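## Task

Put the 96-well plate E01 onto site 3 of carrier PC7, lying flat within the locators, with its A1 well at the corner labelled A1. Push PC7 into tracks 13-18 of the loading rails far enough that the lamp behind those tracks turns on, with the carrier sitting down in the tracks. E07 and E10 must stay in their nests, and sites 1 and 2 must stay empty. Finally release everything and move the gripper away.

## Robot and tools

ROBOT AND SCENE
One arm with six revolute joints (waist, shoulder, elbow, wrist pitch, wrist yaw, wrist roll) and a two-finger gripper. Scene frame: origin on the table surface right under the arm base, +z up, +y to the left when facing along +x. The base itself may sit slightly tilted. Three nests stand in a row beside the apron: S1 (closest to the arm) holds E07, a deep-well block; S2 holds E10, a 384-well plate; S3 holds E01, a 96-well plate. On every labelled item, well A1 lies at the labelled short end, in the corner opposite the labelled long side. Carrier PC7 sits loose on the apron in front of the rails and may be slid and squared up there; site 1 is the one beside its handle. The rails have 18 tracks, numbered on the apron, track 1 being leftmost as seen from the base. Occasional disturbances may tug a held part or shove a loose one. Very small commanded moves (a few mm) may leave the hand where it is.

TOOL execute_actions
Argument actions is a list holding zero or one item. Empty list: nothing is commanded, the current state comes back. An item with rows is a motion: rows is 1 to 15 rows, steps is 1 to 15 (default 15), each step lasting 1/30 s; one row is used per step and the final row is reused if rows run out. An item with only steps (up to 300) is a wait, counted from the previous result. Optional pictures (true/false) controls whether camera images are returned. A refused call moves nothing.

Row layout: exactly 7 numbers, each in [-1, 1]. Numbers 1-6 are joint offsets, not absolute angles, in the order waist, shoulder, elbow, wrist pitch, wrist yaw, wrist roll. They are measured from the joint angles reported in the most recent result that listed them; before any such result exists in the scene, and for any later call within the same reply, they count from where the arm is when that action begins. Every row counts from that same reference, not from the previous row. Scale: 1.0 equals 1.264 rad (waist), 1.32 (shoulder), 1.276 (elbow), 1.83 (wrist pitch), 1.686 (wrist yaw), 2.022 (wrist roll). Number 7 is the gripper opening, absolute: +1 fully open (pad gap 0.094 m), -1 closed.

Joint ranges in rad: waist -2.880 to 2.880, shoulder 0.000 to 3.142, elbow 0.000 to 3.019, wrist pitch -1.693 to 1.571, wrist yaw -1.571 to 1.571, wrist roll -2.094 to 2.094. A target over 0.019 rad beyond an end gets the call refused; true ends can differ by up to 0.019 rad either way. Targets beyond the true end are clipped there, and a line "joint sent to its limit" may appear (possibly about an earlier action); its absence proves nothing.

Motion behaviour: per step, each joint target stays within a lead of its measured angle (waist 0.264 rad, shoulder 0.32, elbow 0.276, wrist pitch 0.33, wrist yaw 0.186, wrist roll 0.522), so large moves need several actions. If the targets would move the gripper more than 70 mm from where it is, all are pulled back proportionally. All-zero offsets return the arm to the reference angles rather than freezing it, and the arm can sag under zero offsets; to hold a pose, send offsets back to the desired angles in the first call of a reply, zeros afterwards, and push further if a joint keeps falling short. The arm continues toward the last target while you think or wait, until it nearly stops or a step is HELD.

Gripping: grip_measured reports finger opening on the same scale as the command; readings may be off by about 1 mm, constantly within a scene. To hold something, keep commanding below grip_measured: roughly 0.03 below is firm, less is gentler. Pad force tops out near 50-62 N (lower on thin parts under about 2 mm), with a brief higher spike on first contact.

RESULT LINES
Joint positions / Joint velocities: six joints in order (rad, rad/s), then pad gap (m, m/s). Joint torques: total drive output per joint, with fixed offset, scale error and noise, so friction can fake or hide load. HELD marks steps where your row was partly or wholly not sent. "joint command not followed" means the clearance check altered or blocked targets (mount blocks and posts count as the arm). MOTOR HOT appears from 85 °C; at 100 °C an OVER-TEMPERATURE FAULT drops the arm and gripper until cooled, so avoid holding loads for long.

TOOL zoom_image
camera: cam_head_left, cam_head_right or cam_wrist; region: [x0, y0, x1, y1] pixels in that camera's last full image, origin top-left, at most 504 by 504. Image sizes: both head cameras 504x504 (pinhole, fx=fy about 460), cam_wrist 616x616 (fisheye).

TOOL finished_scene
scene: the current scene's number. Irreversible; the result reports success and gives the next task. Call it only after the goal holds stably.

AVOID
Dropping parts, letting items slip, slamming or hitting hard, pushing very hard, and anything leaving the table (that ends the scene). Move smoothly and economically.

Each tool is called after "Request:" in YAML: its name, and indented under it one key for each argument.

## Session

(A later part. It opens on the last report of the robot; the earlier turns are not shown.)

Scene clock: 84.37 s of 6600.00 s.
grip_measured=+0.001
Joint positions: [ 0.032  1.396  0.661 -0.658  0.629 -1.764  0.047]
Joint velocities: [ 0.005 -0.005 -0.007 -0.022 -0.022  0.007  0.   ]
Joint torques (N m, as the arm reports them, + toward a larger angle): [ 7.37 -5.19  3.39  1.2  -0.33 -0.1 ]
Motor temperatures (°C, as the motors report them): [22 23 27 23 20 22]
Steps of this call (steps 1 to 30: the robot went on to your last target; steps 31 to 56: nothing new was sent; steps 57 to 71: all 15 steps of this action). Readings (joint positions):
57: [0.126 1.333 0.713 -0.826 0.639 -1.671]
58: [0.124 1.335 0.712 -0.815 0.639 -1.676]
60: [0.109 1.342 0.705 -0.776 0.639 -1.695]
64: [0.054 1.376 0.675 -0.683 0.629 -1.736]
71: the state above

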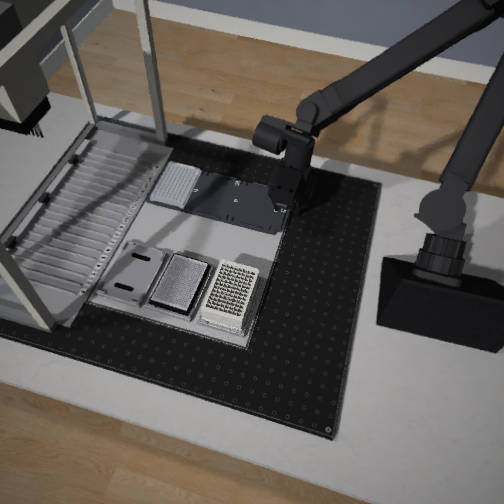

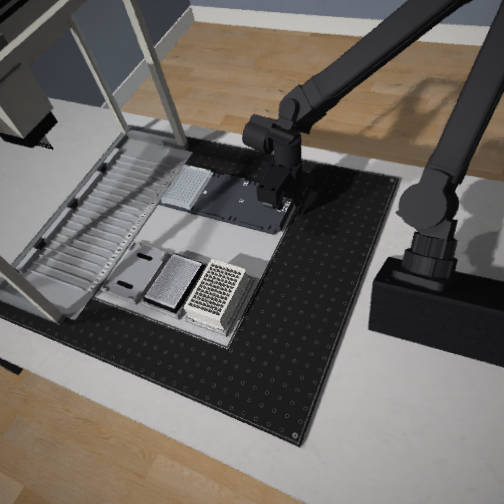

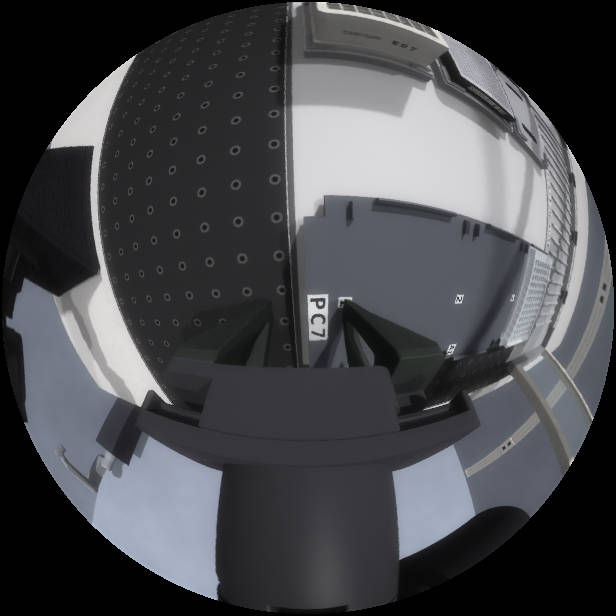

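Request:
execute_actions:
  actions:
    - {"rows":[[0,0,0,0.02,0,0,-0.2],[0,0,0,0.025,0,0,-0.4],[0,0,0,0.025,0,0,-0.6],[0,0,0,0.025,0,0,-0.7],[0,0,0,0.025,0,0,-0.82],[0,0,0,0.025,0,0,-0.82],[0,0,0,0.025,0,0,-0.82],[0,0,0,0.025,0,0,-0.82],[0,0,0,0.025,-0.015,0.01,-0.82],[0,0,0,0.025,-0.03,0.02,-0.82]]}

Request:
zoom_image:
  camera: "cam_head_left"
  region: [70,120,310,270]

Scene clock: 86.57 s of 6600.00 s.
grip_measured=-0.771
Joint positions: [ 0.033  1.396  0.661 -0.627  0.593 -1.758  0.011]
Joint velocities: [-0.005 -0.005 -0.002 -0.012 -0.007  0.051 -0.   ]
Joint torques (N m, as the arm reports them, + toward a larger angle): [ 7.52 -6.13  4.2   1.11 -0.74  0.36]
Motor temperatures (°C, as the motors report them): [22 23 27 23 20 22]
Steps of this call (steps 1 to 15: the robot went on to your last target; steps 16 to 51: nothing new was sent; steps 52 to 66: all 15 steps of this action). Readings (joint positions):
52: [0.032 1.396 0.661 -0.654 0.628 -1.769]
53: [0.033 1.396 0.661 -0.643 0.628 -1.769]
55: [0.033 1.396 0.661 -0.629 0.628 -1.769]
59: [0.033 1.396 0.661 -0.627 0.628 -1.779]
66: the state above

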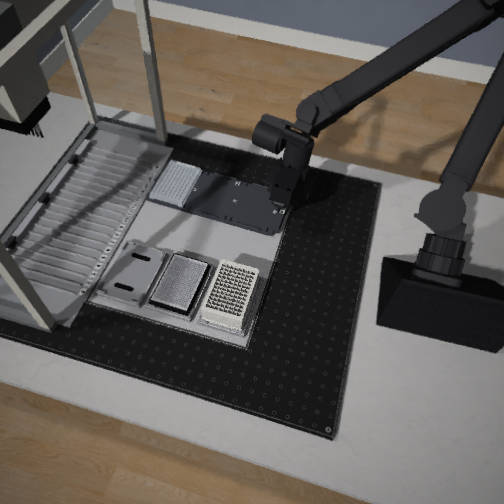

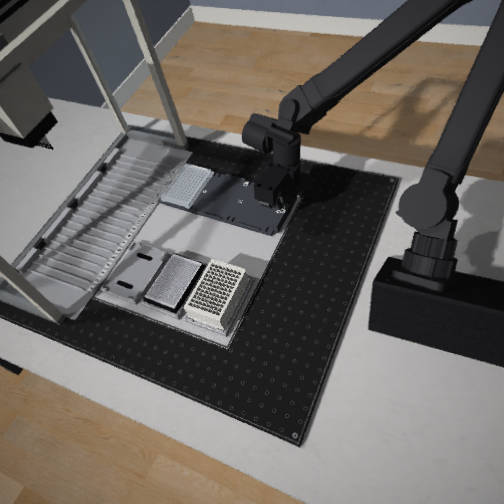

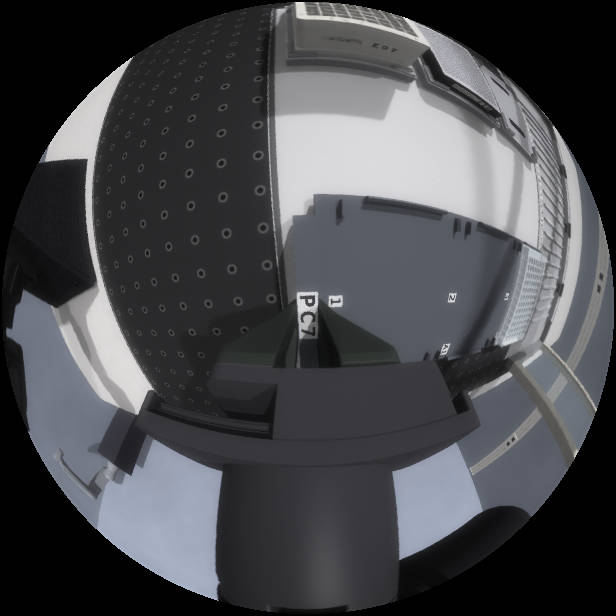

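Region (70, 120, 310, 270) of cam_head_left's 504x504 image, scaled by 2.100, with more detail than that image has; it fills the top 315 rows of this view, and the rest is white.

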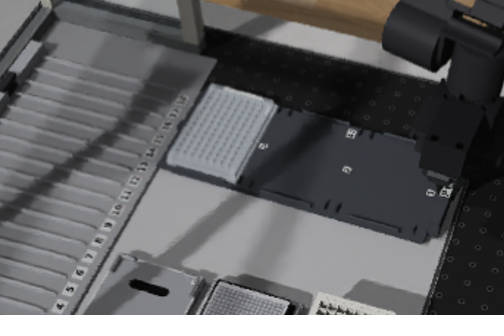

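Request:
execute_actions:
  actions:
    - {"rows":[[0.008,0.02,0.035,0,0,0.015,-0.82],[0.011,0.028,0.045,0,0,0.018,-0.82],[0.014,0.036,0.055,0,0,0.021,-0.82],[0.017,0.044,0.065,-0.003,0,0.024,-0.82],[0.02,0.052,0.075,-0.006,0,0.027,-0.82],[0.023,0.06,0.085,-0.009,0,0.03,-0.82],[0.026,0.068,0.095,-0.012,0,0.033,-0.82]]}

Request:
zoom_image:
  camera: "cam_head_left"
  region: [70,120,270,250]

Scene clock: 90.10 s of 6600.00 s.
grip_measured=-0.771
Joint positions: [ 0.054  1.471  0.734 -0.652  0.606 -1.708  0.011]
Joint velocities: [-0.024 -0.005 -0.017 -0.007 -0.051  0.051 -0.001]
Joint torques (N m, as the arm reports them, + toward a larger angle): [ 9.58 -5.77  8.31  0.76 -0.67  0.18]
Motor temperatures (°C, as the motors report them): [22 23 27 23 20 22]
Steps of this call (steps 1 to 15: the robot went on to your last target; steps 16 to 90: nothing new was sent; then 0.03 s passed at rest; steps 91 to 105: all 15 steps of this action). Readings (joint positions):
91: [0.033 1.398 0.661 -0.627 0.595 -1.756]
92: [0.034 1.401 0.663 -0.628 0.598 -1.755]
94: [0.038 1.409 0.669 -0.634 0.604 -1.747]
98: [0.049 1.445 0.703 -0.652 0.606 -1.719]
105: the state above

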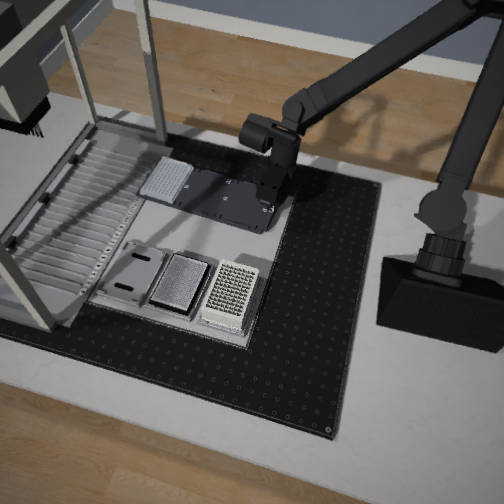

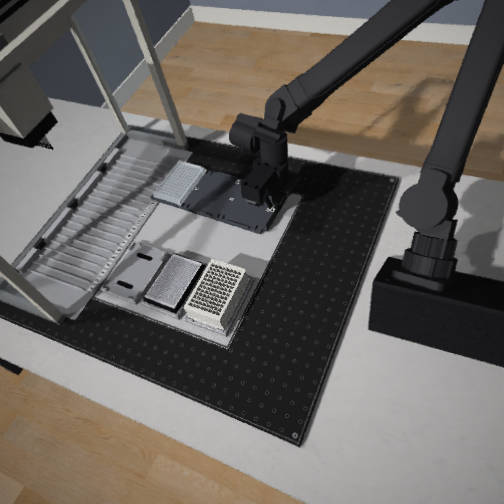

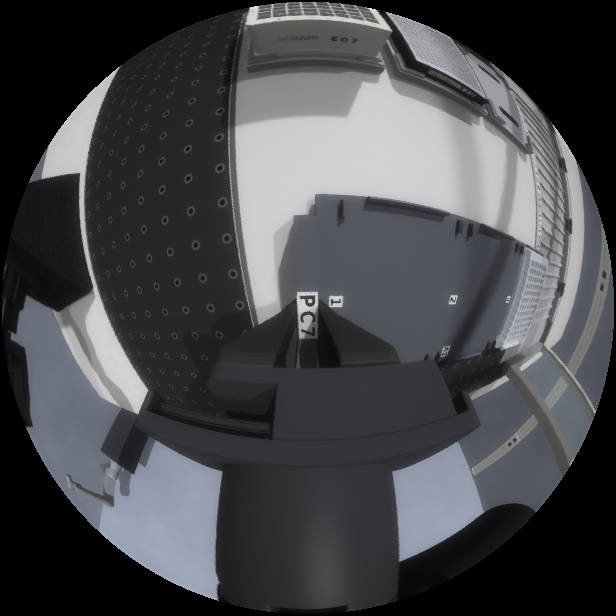

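Region (70, 120, 270, 250) of cam_head_left's 504x504 image, scaled by 2.520, with more detail than that image has; it fills the top 328 rows of this view, and the rest is white.

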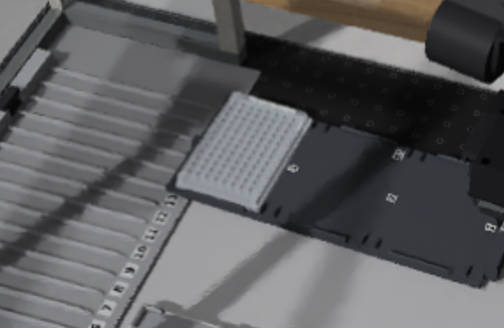

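Request:
zoom_image:
  camera: "cam_head_right"
  region: [110,150,210,240]

Request:
zoom_image:
  camera: "cam_wrist"
  region: [490,170,590,350]

Region (110, 150, 210, 240) of cam_head_right's 504x504 image, scaled by 5.040, with more detail than that image has; it fills the top 454 rows of this view, and the rest is white.

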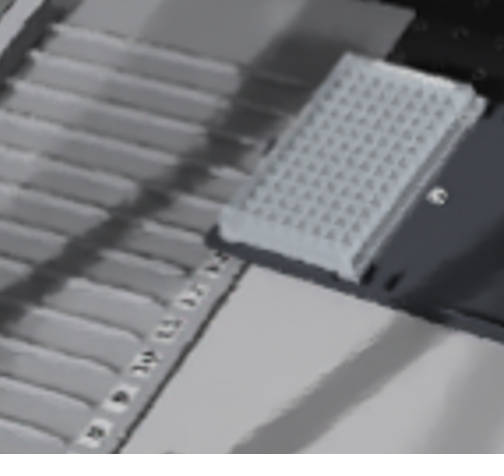

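Region (490, 170, 590, 350) of cam_wrist's 616x616 image, scaled by 2.800, with more detail than that image has.

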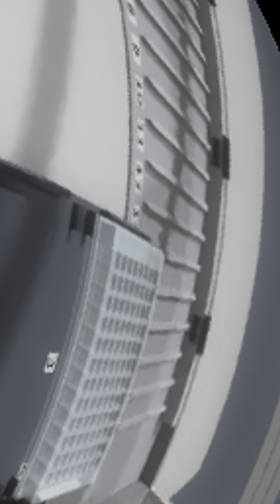

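Request:
execute_actions:
  actions:
    - {"rows":[[0,0,0.01,0,-0.005,-0.02,-0.82],[0,0,0.01,0,-0.005,-0.036,-0.82]]}

Request:
zoom_image:
  camera: "cam_head_right"
  region: [110,150,210,240]

Scene clock: 93.93 s of 6600.00 s.
grip_measured=-0.771
Joint positions: [ 0.054  1.471  0.734 -0.652  0.607 -1.735  0.011]
Joint velocities: [-0.015 -0.015 -0.002  0.002  0.022  0.022  0.   ]
Joint torques (N m, as the arm reports them, + toward a larger angle): [ 8.66 -6.83  5.35  0.65 -0.57 -0.47]
Motor temperatures (°C, as the motors report them): [22 23 27 23 20 22]
Steps of this call (steps 1 to 15: the robot went on to your last target; steps 16 to 90: nothing new was sent; then 0.33 s passed at rest; steps 91 to 105: all 15 steps of this action). Readings (joint positions):
91: [0.054 1.471 0.734 -0.652 0.606 -1.713]
92: [0.054 1.471 0.734 -0.652 0.606 -1.721]
94: [0.054 1.471 0.734 -0.652 0.606 -1.729]
98: [0.054 1.471 0.734 -0.652 0.607 -1.734]
105: the state above

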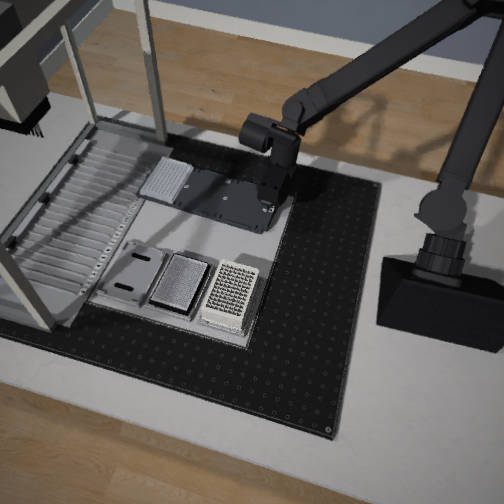

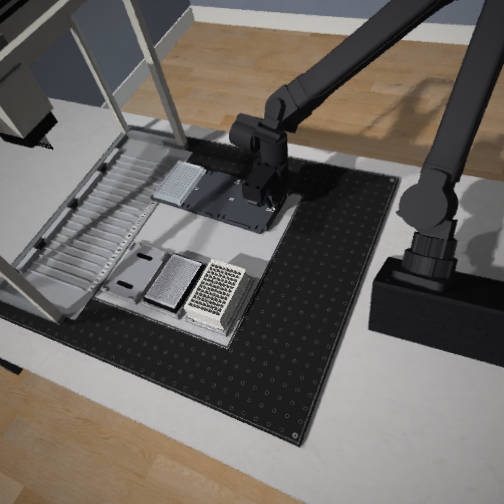

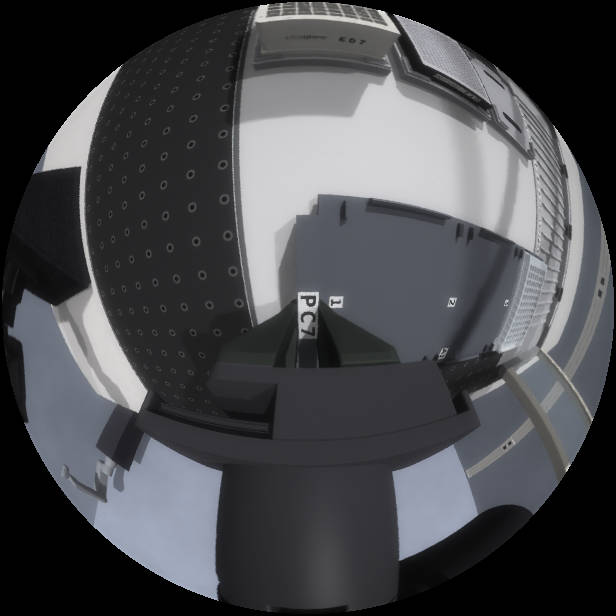

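Region (110, 150, 210, 240) of cam_head_right's 504x504 image, scaled by 5.040, with more detail than that image has; it fills the top 454 rows of this view, and the rest is white.

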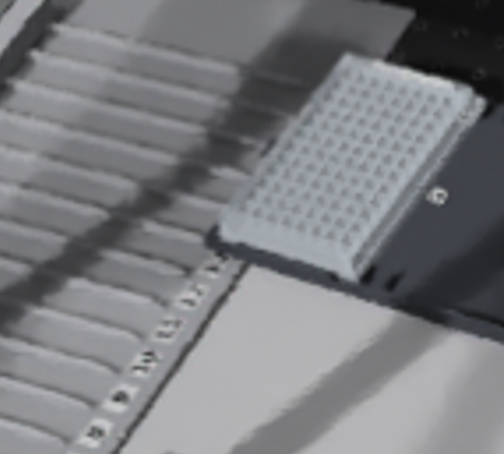

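Request:
execute_actions:
  actions:
    - {"rows":[[0,0,0.01,-0.01,-0.02,-0.03,-0.82],[0,0,0.01,-0.015,-0.02,-0.042,-0.82]]}

Request:
zoom_image:
  camera: "cam_head_right"
  region: [110,150,210,240]

Scene clock: 95.67 s of 6600.00 s.
grip_measured=-0.771
Joint positions: [ 0.053  1.471  0.734 -0.655  0.602 -1.75   0.011]
Joint velocities: [-0.005 -0.005  0.007 -0.002  0.022  0.007  0.   ]
Joint torques (N m, as the arm reports them, + toward a larger angle): [ 8.66 -6.89  5.36 -0.19 -1.22 -0.73]
Motor temperatures (°C, as the motors report them): [22 22 27 23 20 23]
Steps of this call (steps 1 to 15: the robot went on to your last target; steps 16 to 37: nothing new was sent; steps 38 to 52: all 15 steps of this action). Readings (joint positions):
38: [0.054 1.471 0.734 -0.653 0.604 -1.737]
39: [0.053 1.471 0.734 -0.655 0.603 -1.742]
41: [0.053 1.471 0.734 -0.655 0.602 -1.748]
45: [0.053 1.471 0.734 -0.655 0.602 -1.750]
52: the state above

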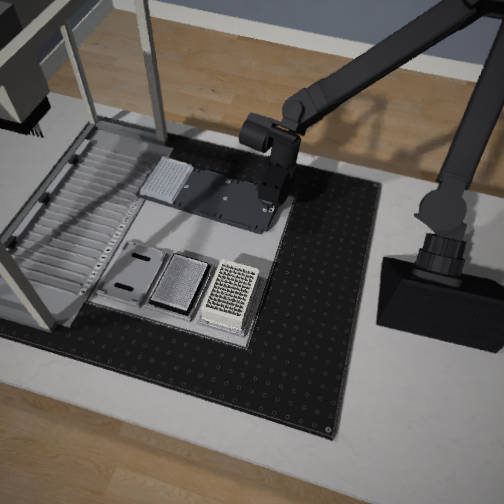

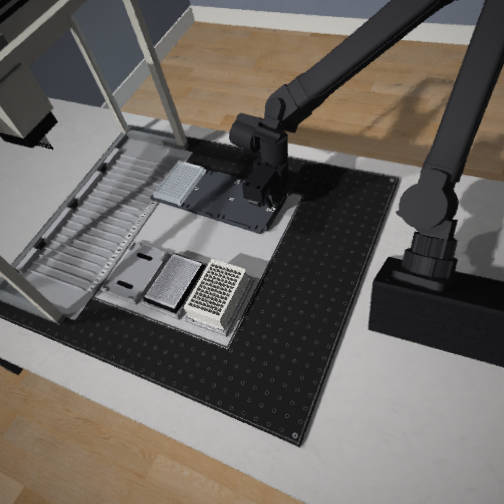

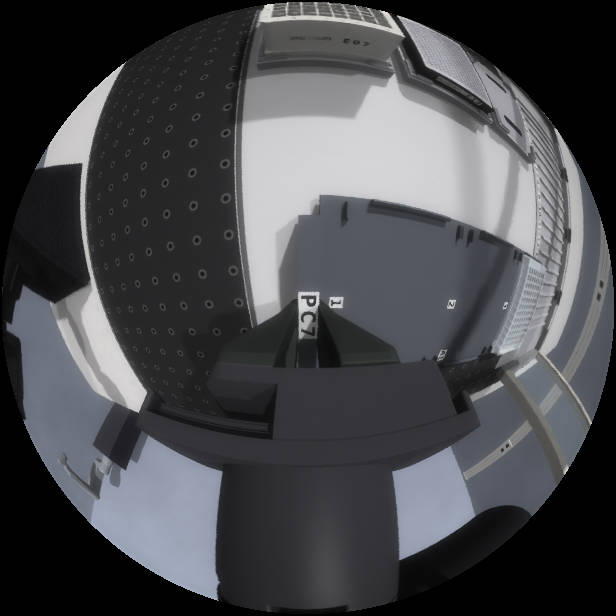

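Region (110, 150, 210, 240) of cam_head_right's 504x504 image, scaled by 5.040, with more detail than that image has; it fills the top 454 rows of this view, and the rest is white.

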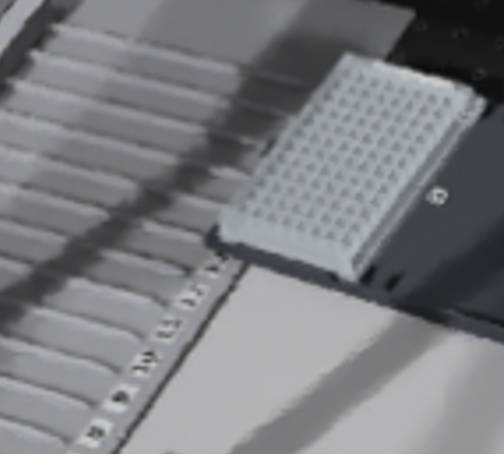

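Static friction; slide back with the roll target held at about −1.765.

Request:
execute_actions:
  actions:
    - {"rows":[[0.008,-0.02,0,-0.02,-0.005,-0.01,-0.82],[0.008,-0.022,0,-0.035,-0.005,-0.01,-0.82]]}

Request:
zoom_image:
  camera: "cam_head_right"
  region: [110,150,210,240]

Scene clock: 97.50 s of 6600.00 s.
grip_measured=-0.771
Joint positions: [ 0.053  1.465  0.734 -0.685  0.609 -1.745  0.011]
Joint velocities: [ 0.015 -0.005  0.002 -0.027  0.022  0.007 -0.001]
Joint torques (N m, as the arm reports them, + toward a larger angle): [ 9.41 -8.53  4.28 -0.49 -0.77 -0.27]
Motor temperatures (°C, as the motors report them): [22 22 27 23 20 23]
Steps of this call (steps 1 to 15: the robot went on to your last target; steps 16 to 40: nothing new was sent; steps 41 to 55: all 15 steps of this action). Readings (joint positions):
41: [0.053 1.470 0.734 -0.655 0.605 -1.747]
42: [0.053 1.469 0.734 -0.661 0.607 -1.745]
44: [0.053 1.466 0.734 -0.676 0.609 -1.745]
48: [0.053 1.465 0.734 -0.685 0.609 -1.745]
55: the state above

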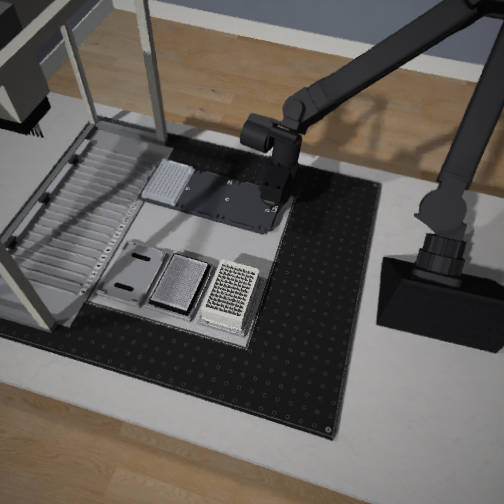

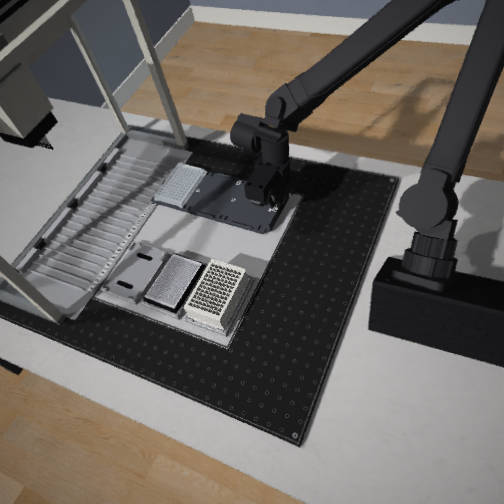

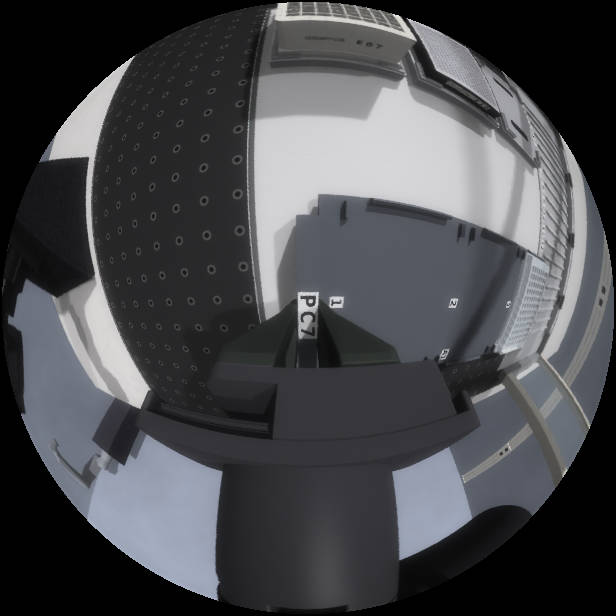

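Region (110, 150, 210, 240) of cam_head_right's 504x504 image, scaled by 5.040, with more detail than that image has; it fills the top 454 rows of this view, and the rest is white.

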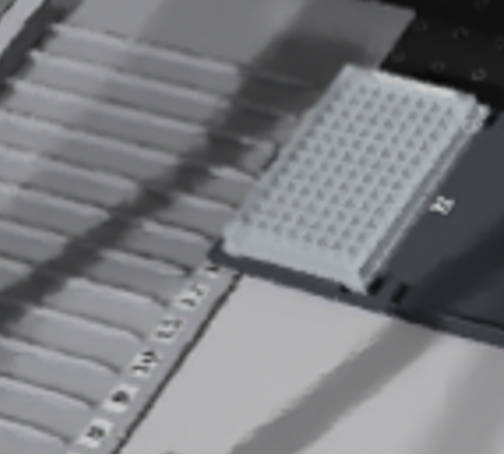

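Request:
execute_actions:
  actions:
    - {"rows":[[0.008,0.015,0.035,0,0,0,-0.82],[0.011,0.021,0.045,0,0,0,-0.82],[0.013,0.027,0.053,0,0,0,-0.82],[0.015,0.033,0.061,0,0,0,-0.82],[0.017,0.04,0.07,0.005,0,0,-0.82]]}

Request:
zoom_image:
  camera: "cam_head_right"
  region: [110,150,210,240]

Scene clock: 100.00 s of 6600.00 s.
grip_measured=-0.771
Joint positions: [ 0.056  1.499  0.773 -0.687  0.62  -1.739  0.011]
Joint velocities: [-0.015 -0.015  0.002 -0.002 -0.037 -0.037 -0.   ]
Joint torques (N m, as the arm reports them, + toward a larger angle): [10.54 -5.79  8.53  0.96 -0.6  -0.05]
Motor temperatures (°C, as the motors report them): [22 22 27 23 20 23]
Steps of this call (steps 1 to 15: the robot went on to your last target; steps 16 to 60: nothing new was sent; steps 61 to 75: all 15 steps of this action). Readings (joint positions):
61: [0.053 1.465 0.735 -0.685 0.613 -1.742]
62: [0.053 1.467 0.736 -0.685 0.617 -1.741]
64: [0.053 1.474 0.741 -0.686 0.620 -1.739]
68: [0.055 1.492 0.764 -0.687 0.620 -1.738]
75: the state above

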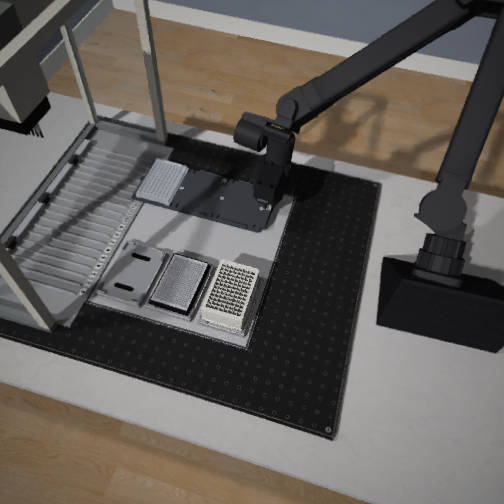

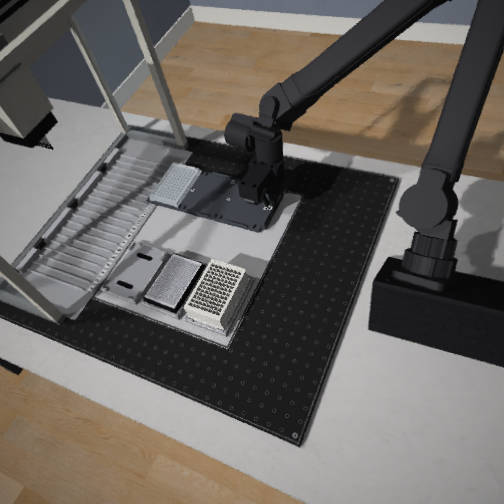

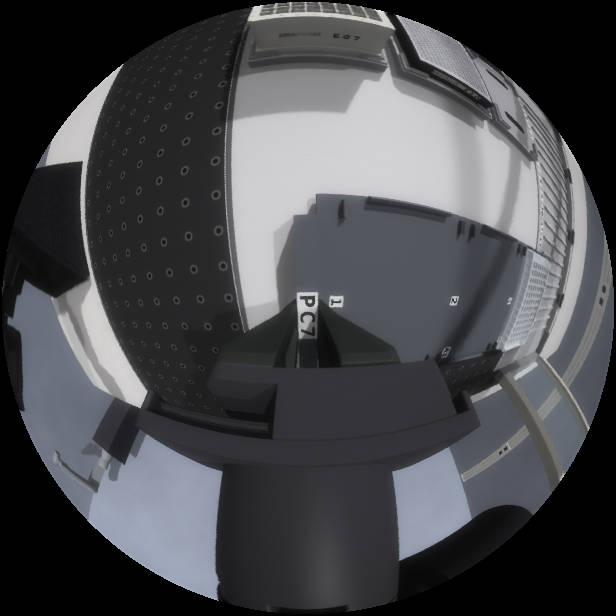

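Region (110, 150, 210, 240) of cam_head_right's 504x504 image, scaled by 5.040, with more detail than that image has; it fills the top 454 rows of this view, and the rest is white.

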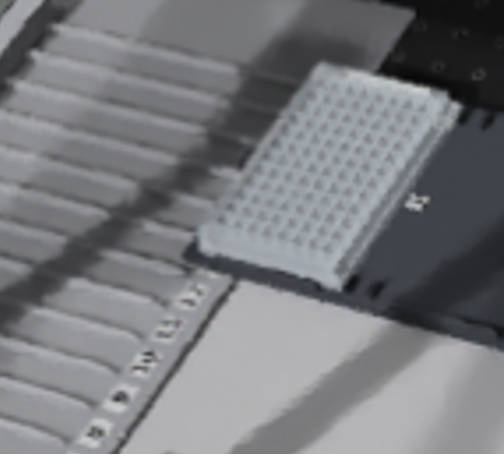

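Front is aligned; the rear needs to go left as it advances.

Request:
execute_actions:
  actions:
    - {"rows":[[0.014,0.015,0.04,0.005,-0.006,0,-0.82],[0.017,0.022,0.048,0.005,-0.006,0.004,-0.82],[0.02,0.029,0.056,0.005,-0.006,0.008,-0.82],[0.023,0.036,0.064,0.005,-0.006,0.012,-0.82],[0.027,0.043,0.072,0.003,-0.006,0.015,-0.82],[0.031,0.05,0.08,0,-0.006,0.018,-0.82],[0.035,0.057,0.088,0,-0.006,0.021,-0.82],[0.038,0.064,0.096,0,-0.006,0.024,-0.82]]}

Request:
zoom_image:
  camera: "cam_head_right"
  region: [100,140,280,250]

Scene clock: 102.73 s of 6600.00 s.
grip_measured=-0.771
Joint positions: [ 0.068  1.529  0.801 -0.723  0.641 -1.703  0.011]
Joint velocities: [ 0.015 -0.015 -0.002 -0.007  0.037 -0.066 -0.001]
Joint torques (N m, as the arm reports them, + toward a larger angle): [12.53 -3.24 12.22  1.81 -1.31  0.11]
Motor temperatures (°C, as the motors report them): [22 22 27 23 20 23]
Steps of this call (steps 1 to 15: the robot went on to your last target; steps 16 to 67: nothing new was sent; steps 68 to 82: all 15 steps of this action). Readings (joint positions):
68: [0.056 1.499 0.773 -0.687 0.620 -1.739]
69: [0.057 1.500 0.774 -0.687 0.620 -1.739]
71: [0.059 1.504 0.778 -0.687 0.620 -1.736]
75: [0.067 1.523 0.795 -0.711 0.638 -1.717]
82: the state above

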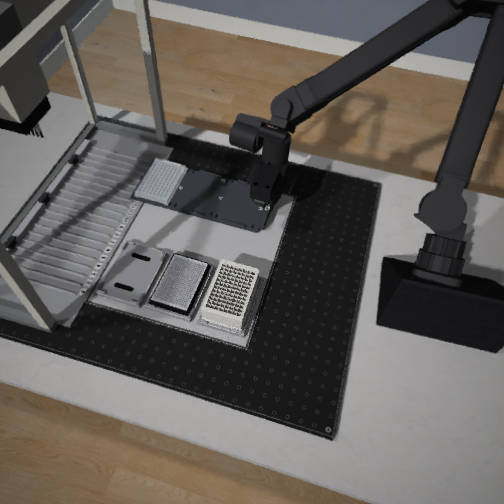

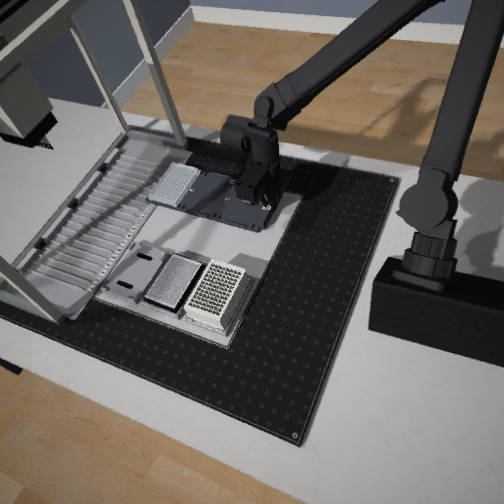

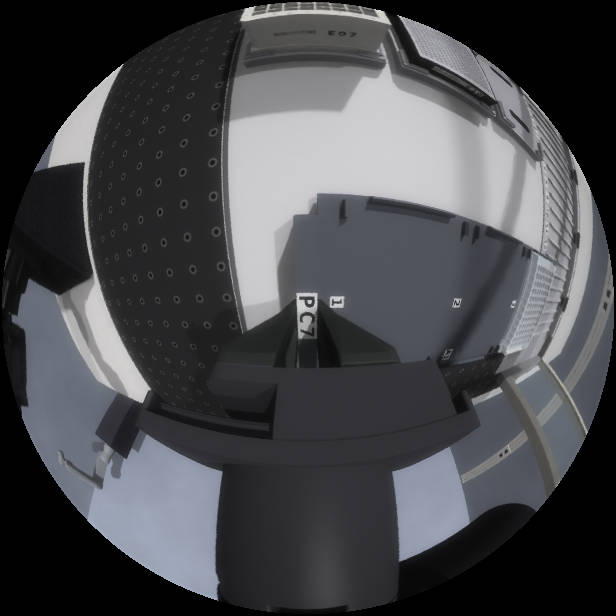

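Region (100, 140, 280, 250) of cam_head_right's 504x504 image, scaled by 2.800, with more detail than that image has.

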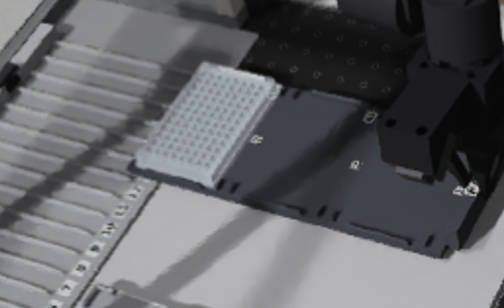

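Request:
execute_actions:
  actions:
    - {"rows":[[0.01,0,0,0,-0.02,-0.015,-0.82],[0.015,-0.015,-0.01,-0.01,-0.03,-0.015,-0.82],[0.015,-0.028,-0.022,-0.015,-0.04,-0.015,-0.82]]}

Request:
zoom_image:
  camera: "cam_head_right"
  region: [120,170,190,230]

Scene clock: 105.00 s of 6600.00 s.
grip_measured=-0.771
Joint positions: [ 0.068  1.509  0.788 -0.727  0.591 -1.705  0.011]
Joint velocities: [-0.005  0.005 -0.012 -0.012 -0.037 -0.081  0.   ]
Joint torques (N m, as the arm reports them, + toward a larger angle): [10.79 -8.6   3.1  -0.21 -0.87 -0.31]
Motor temperatures (°C, as the motors report them): [22 22 28 23 20 23]
Steps of this call (steps 1 to 15: the robot went on to your last target; steps 16 to 53: nothing new was sent; steps 54 to 68: all 15 steps of this action). Readings (joint positions):
54: [0.068 1.527 0.800 -0.726 0.638 -1.705]
55: [0.068 1.526 0.797 -0.727 0.625 -1.706]
57: [0.068 1.521 0.792 -0.727 0.599 -1.705]
61: [0.068 1.509 0.788 -0.727 0.592 -1.705]
68: the state above

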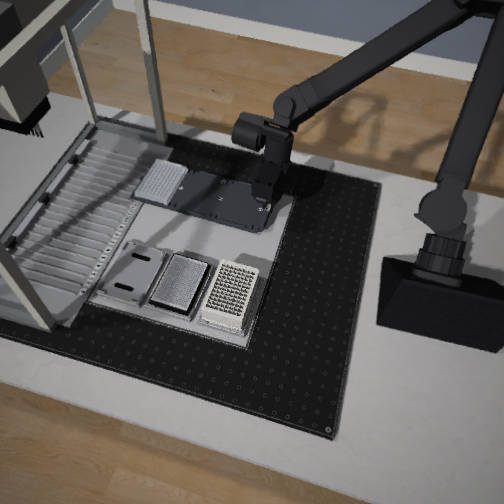

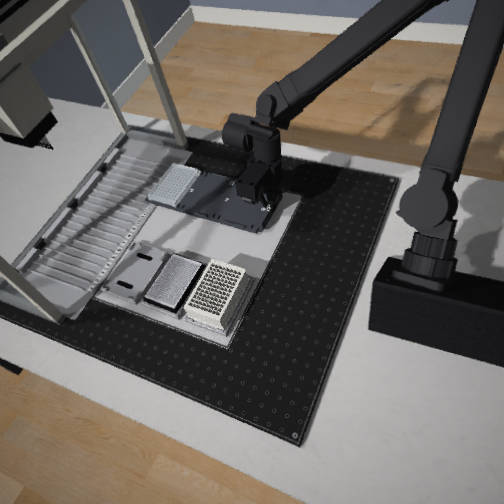

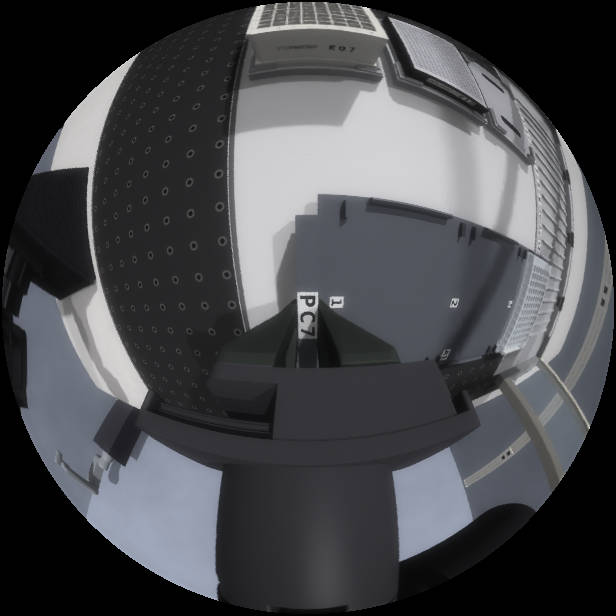

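Region (120, 170, 190, 230) of cam_head_right's 504x504 image, scaled by 7.200, with more detail than that image has; it fills the top 432 rows of this view, and the rest is white.

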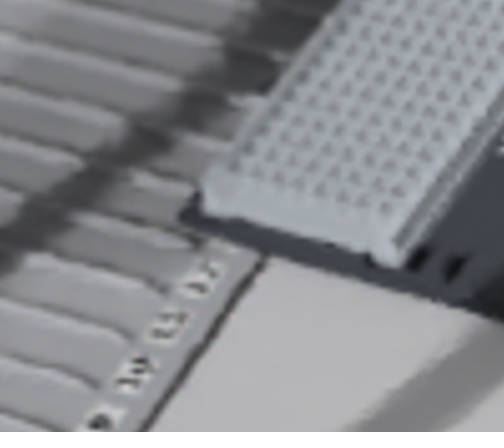

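Request:
execute_actions:
  actions:
    - {"rows":[[0.015,-0.015,-0.012,-0.014,-0.015,-0.025,-0.82],[0.015,-0.015,-0.012,-0.014,-0.015,-0.025,-0.82],[0.015,-0.022,-0.024,-0.017,-0.015,-0.025,-0.82]]}

Request:
zoom_image:
  camera: "cam_head_right"
  region: [120,170,190,230]

Scene clock: 107.13 s of 6600.00 s.
grip_measured=-0.771
Joint positions: [ 0.068  1.5    0.774 -0.727  0.586 -1.715  0.011]
Joint velocities: [-0.015 -0.005 -0.007  0.007 -0.022 -0.022  0.   ]
Joint torques (N m, as the arm reports them, + toward a larger angle): [10.65 -8.82  3.   -0.43 -0.93 -0.42]
Motor temperatures (°C, as the motors report them): [22 22 28 23 20 23]
Steps of this call (steps 1 to 15: the robot went on to your last target; steps 16 to 49: nothing new was sent; steps 50 to 64: all 15 steps of this action). Readings (joint positions):
50: [0.068 1.509 0.788 -0.727 0.589 -1.707]
51: [0.068 1.509 0.788 -0.727 0.587 -1.709]
53: [0.068 1.506 0.785 -0.727 0.586 -1.710]
57: [0.068 1.500 0.775 -0.727 0.586 -1.715]
64: the state above

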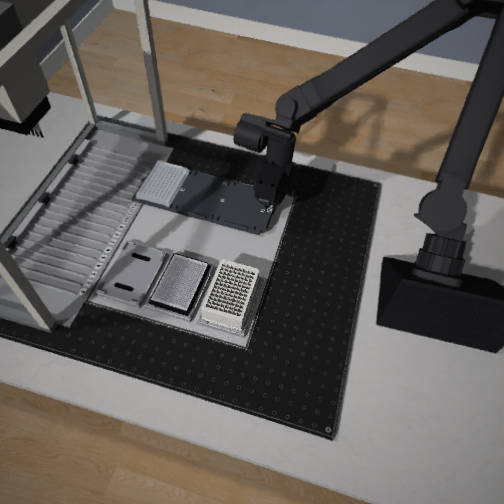

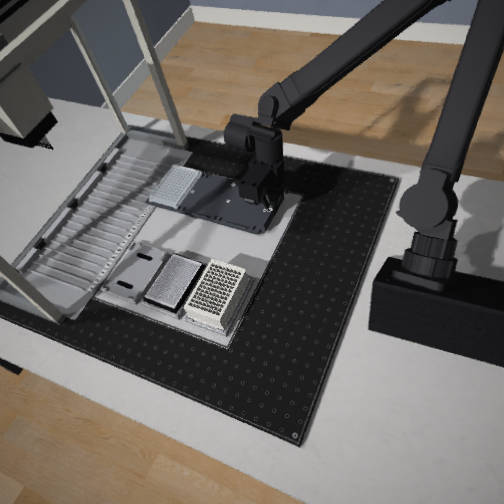

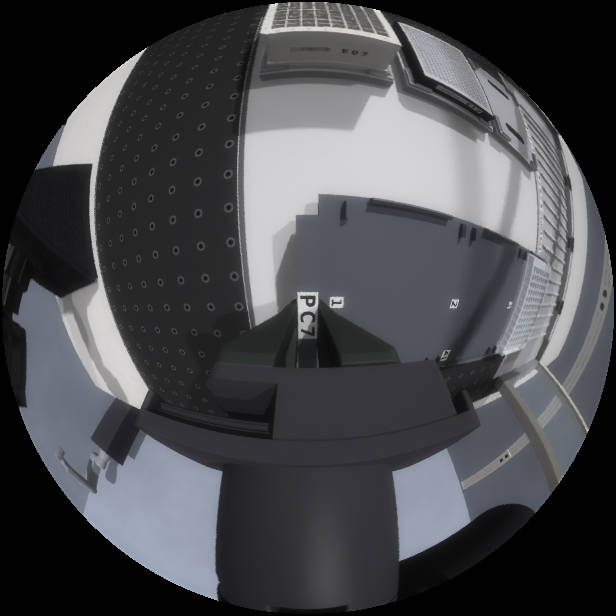

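Region (120, 170, 190, 230) of cam_head_right's 504x504 image, scaled by 7.200, with more detail than that image has; it fills the top 432 rows of this view, and the rest is white.

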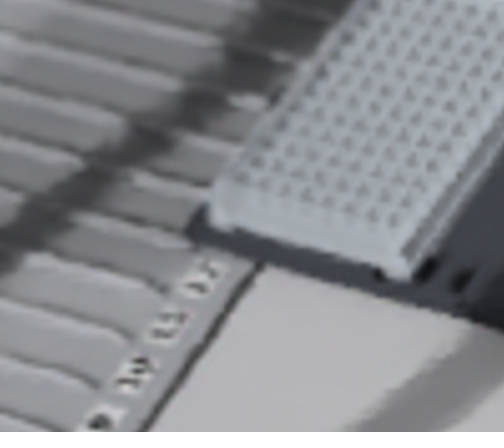

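Request:
execute_actions:
  actions:
    - {"rows":[[0.014,0,0.02,0.015,-0.005,0,-0.82],[0.014,0,0.03,0.025,-0.005,0,-0.82],[0.014,0.01,0.035,0.03,-0.005,0,-0.82],[0.016,0.02,0.043,0.03,-0.005,0,-0.82],[0.018,0.028,0.051,0.03,-0.005,0,-0.82],[0.02,0.036,0.059,0.03,-0.005,0,-0.82],[0.022,0.044,0.067,0.03,-0.005,0,-0.82],[0.024,0.052,0.075,0.03,-0.005,0,-0.82]]}

Request:
zoom_image:
  camera: "cam_head_right"
  region: [120,170,190,230]

Scene clock: 112.30 s of 6600.00 s.
grip_measured=-0.771
Joint positions: [ 0.078  1.553  0.821 -0.696  0.595 -1.704  0.011]
Joint velocities: [ 0.005 -0.015  0.017 -0.007  0.051  0.037  0.   ]
Joint torques (N m, as the arm reports them, + toward a larger angle): [11.36 -6.39  8.52  1.44 -0.83 -0.11]
Motor temperatures (°C, as the motors report them): [22 22 27 23 21 23]
Steps of this call (steps 1 to 15: the robot went on to your last target; steps 16 to 90: nothing new was sent; then 1.67 s passed at rest; steps 91 to 105: all 15 steps of this action). Readings (joint positions):
91: [0.068 1.500 0.774 -0.723 0.588 -1.713]
92: [0.068 1.500 0.774 -0.718 0.589 -1.712]
94: [0.068 1.502 0.774 -0.707 0.590 -1.712]
98: [0.070 1.529 0.792 -0.700 0.594 -1.710]
105: the state above

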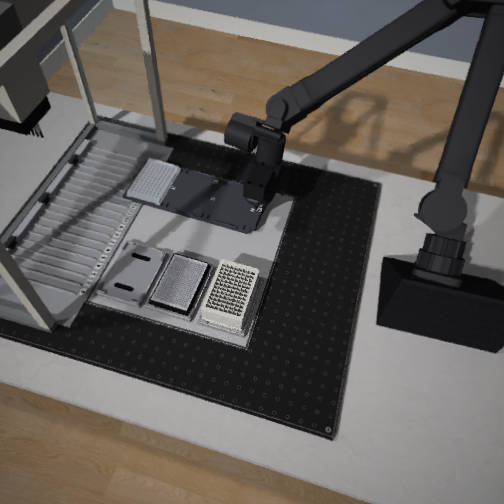

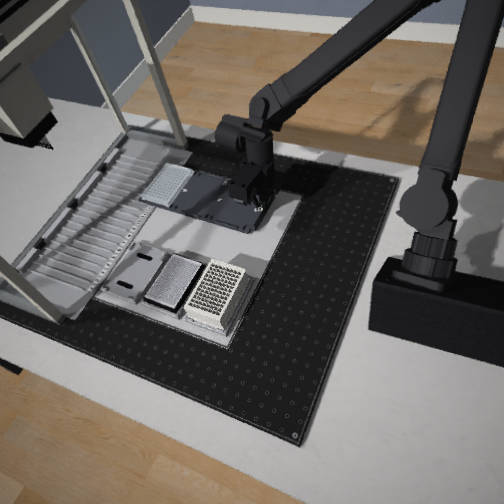

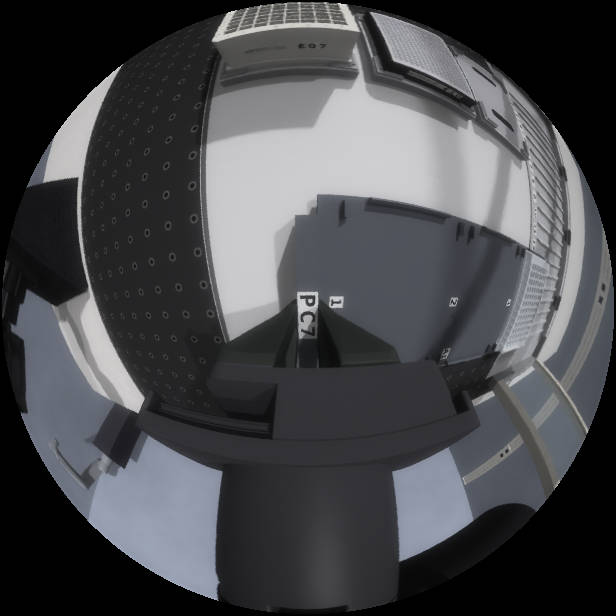

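Region (120, 170, 190, 230) of cam_head_right's 504x504 image, scaled by 7.200, with more detail than that image has; it fills the top 432 rows of this view, and the rest is white.

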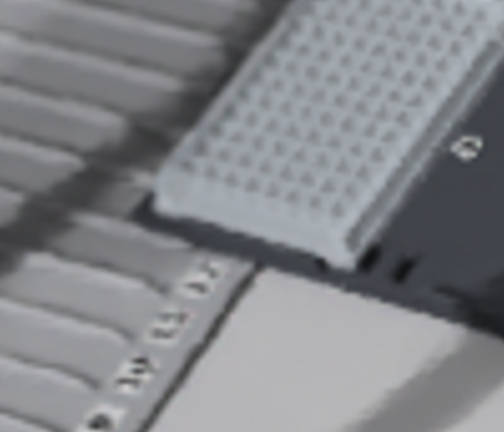

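Request:
execute_actions:
  actions:
    - {"rows":[[0.012,0.015,0.04,0.01,0,0.005,-0.82],[0.014,0.022,0.051,0.008,0,0.005,-0.82],[0.015,0.03,0.062,0.006,0,0.006,-0.82],[0.016,0.037,0.073,0.004,0,0.007,-0.82],[0.018,0.045,0.084,0.002,0,0.008,-0.82],[0.019,0.052,0.095,0,0,0.009,-0.82],[0.02,0.06,0.106,-0.002,0,0.01,-0.82],[0.022,0.067,0.116,-0.004,0,0.01,-0.82],[0.023,0.075,0.126,-0.006,0,0.01,-0.82]],"steps":13}
  pictures: false

Request:
execute_actions:
  actions:
    - {"rows":[[0.012,0.015,0.04,0.01,0,0.005,-0.82],[0.013,0.022,0.051,0.008,0,0.005,-0.82],[0.014,0.029,0.062,0.005,0,0.006,-0.82],[0.015,0.036,0.073,0.002,0,0.007,-0.82],[0.016,0.043,0.084,0,0,0.008,-0.82],[0.017,0.05,0.095,-0.002,0,0.009,-0.82],[0.018,0.057,0.106,-0.005,0,0.01,-0.82],[0.019,0.064,0.116,-0.008,0,0.01,-0.82],[0.02,0.071,0.126,-0.01,0,0.01,-0.82]]}

Scene clock: 116.23 s of 6600.00 s.
grip_measured=-0.771
Joint positions: [ 0.089  1.638  0.931 -0.707  0.608 -1.692  0.011]
Joint velocities: [ 0.015  0.015  0.027 -0.056  0.051  0.007  0.   ]
Joint torques (N m, as the arm reports them, + toward a larger angle): [12.59 -7.62  8.49  0.69 -0.68  0.1 ]
Motor temperatures (°C, as the motors report them): [22 22 28 23 21 23]
Steps of this call (steps 1 to 15: the robot went on to your last target; steps 16 to 90: nothing new was sent; then 0.50 s passed at rest; steps 91 to 103: all 13 steps of this action). Readings (joint positions):
91: [0.078 1.553 0.821 -0.695 0.598 -1.702]
92: [0.078 1.554 0.822 -0.695 0.600 -1.701]
94: [0.079 1.561 0.827 -0.697 0.606 -1.699]
98: [0.084 1.595 0.871 -0.704 0.608 -1.692]
103: the state above

Scene clock: 116.73 s of 6600.00 s.
grip_measured=-0.771
Joint positions: [ 0.097  1.676  0.981 -0.769  0.628 -1.667  0.011]
Joint velocities: [ 0.005  0.005 -0.007 -0.012  0.022 -0.051 -0.001]
Joint torques (N m, as the arm reports them, + toward a larger angle): [12.92 -4.68 13.92  2.09 -0.94 -0.05]
Motor temperatures (°C, as the motors report them): [22 22 28 23 21 23]
Steps of this call (steps 1 to 15: all 15 steps of this action). Readings (joint positions):
1: [0.089 1.638 0.932 -0.707 0.610 -1.692]
2: [0.090 1.639 0.932 -0.707 0.612 -1.692]
4: [0.092 1.643 0.935 -0.711 0.618 -1.692]
8: [0.095 1.661 0.961 -0.743 0.623 -1.681]
15: the state above

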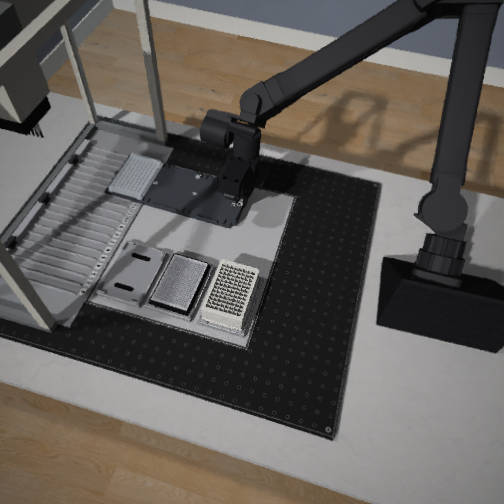

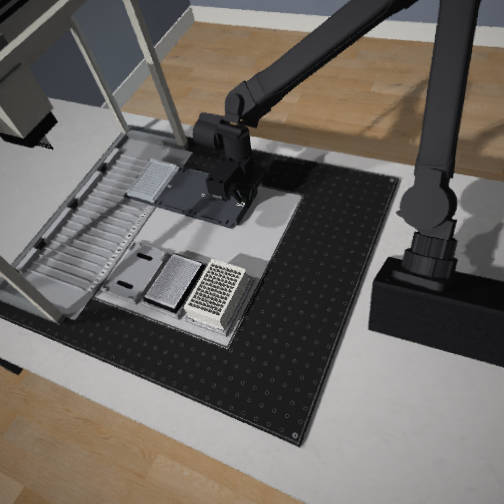

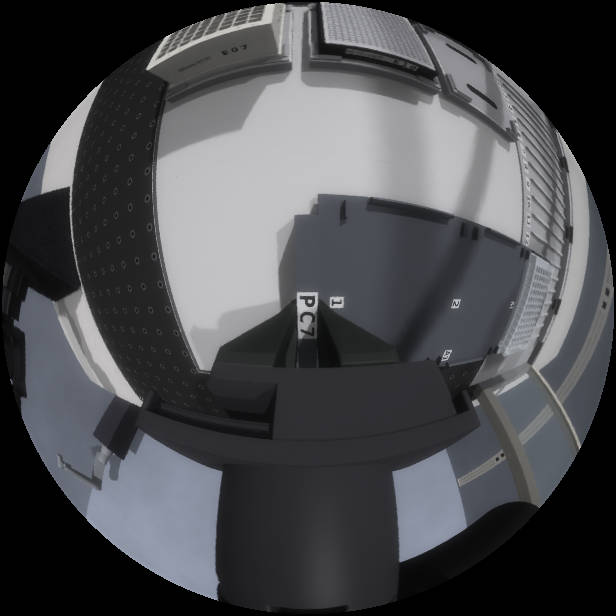

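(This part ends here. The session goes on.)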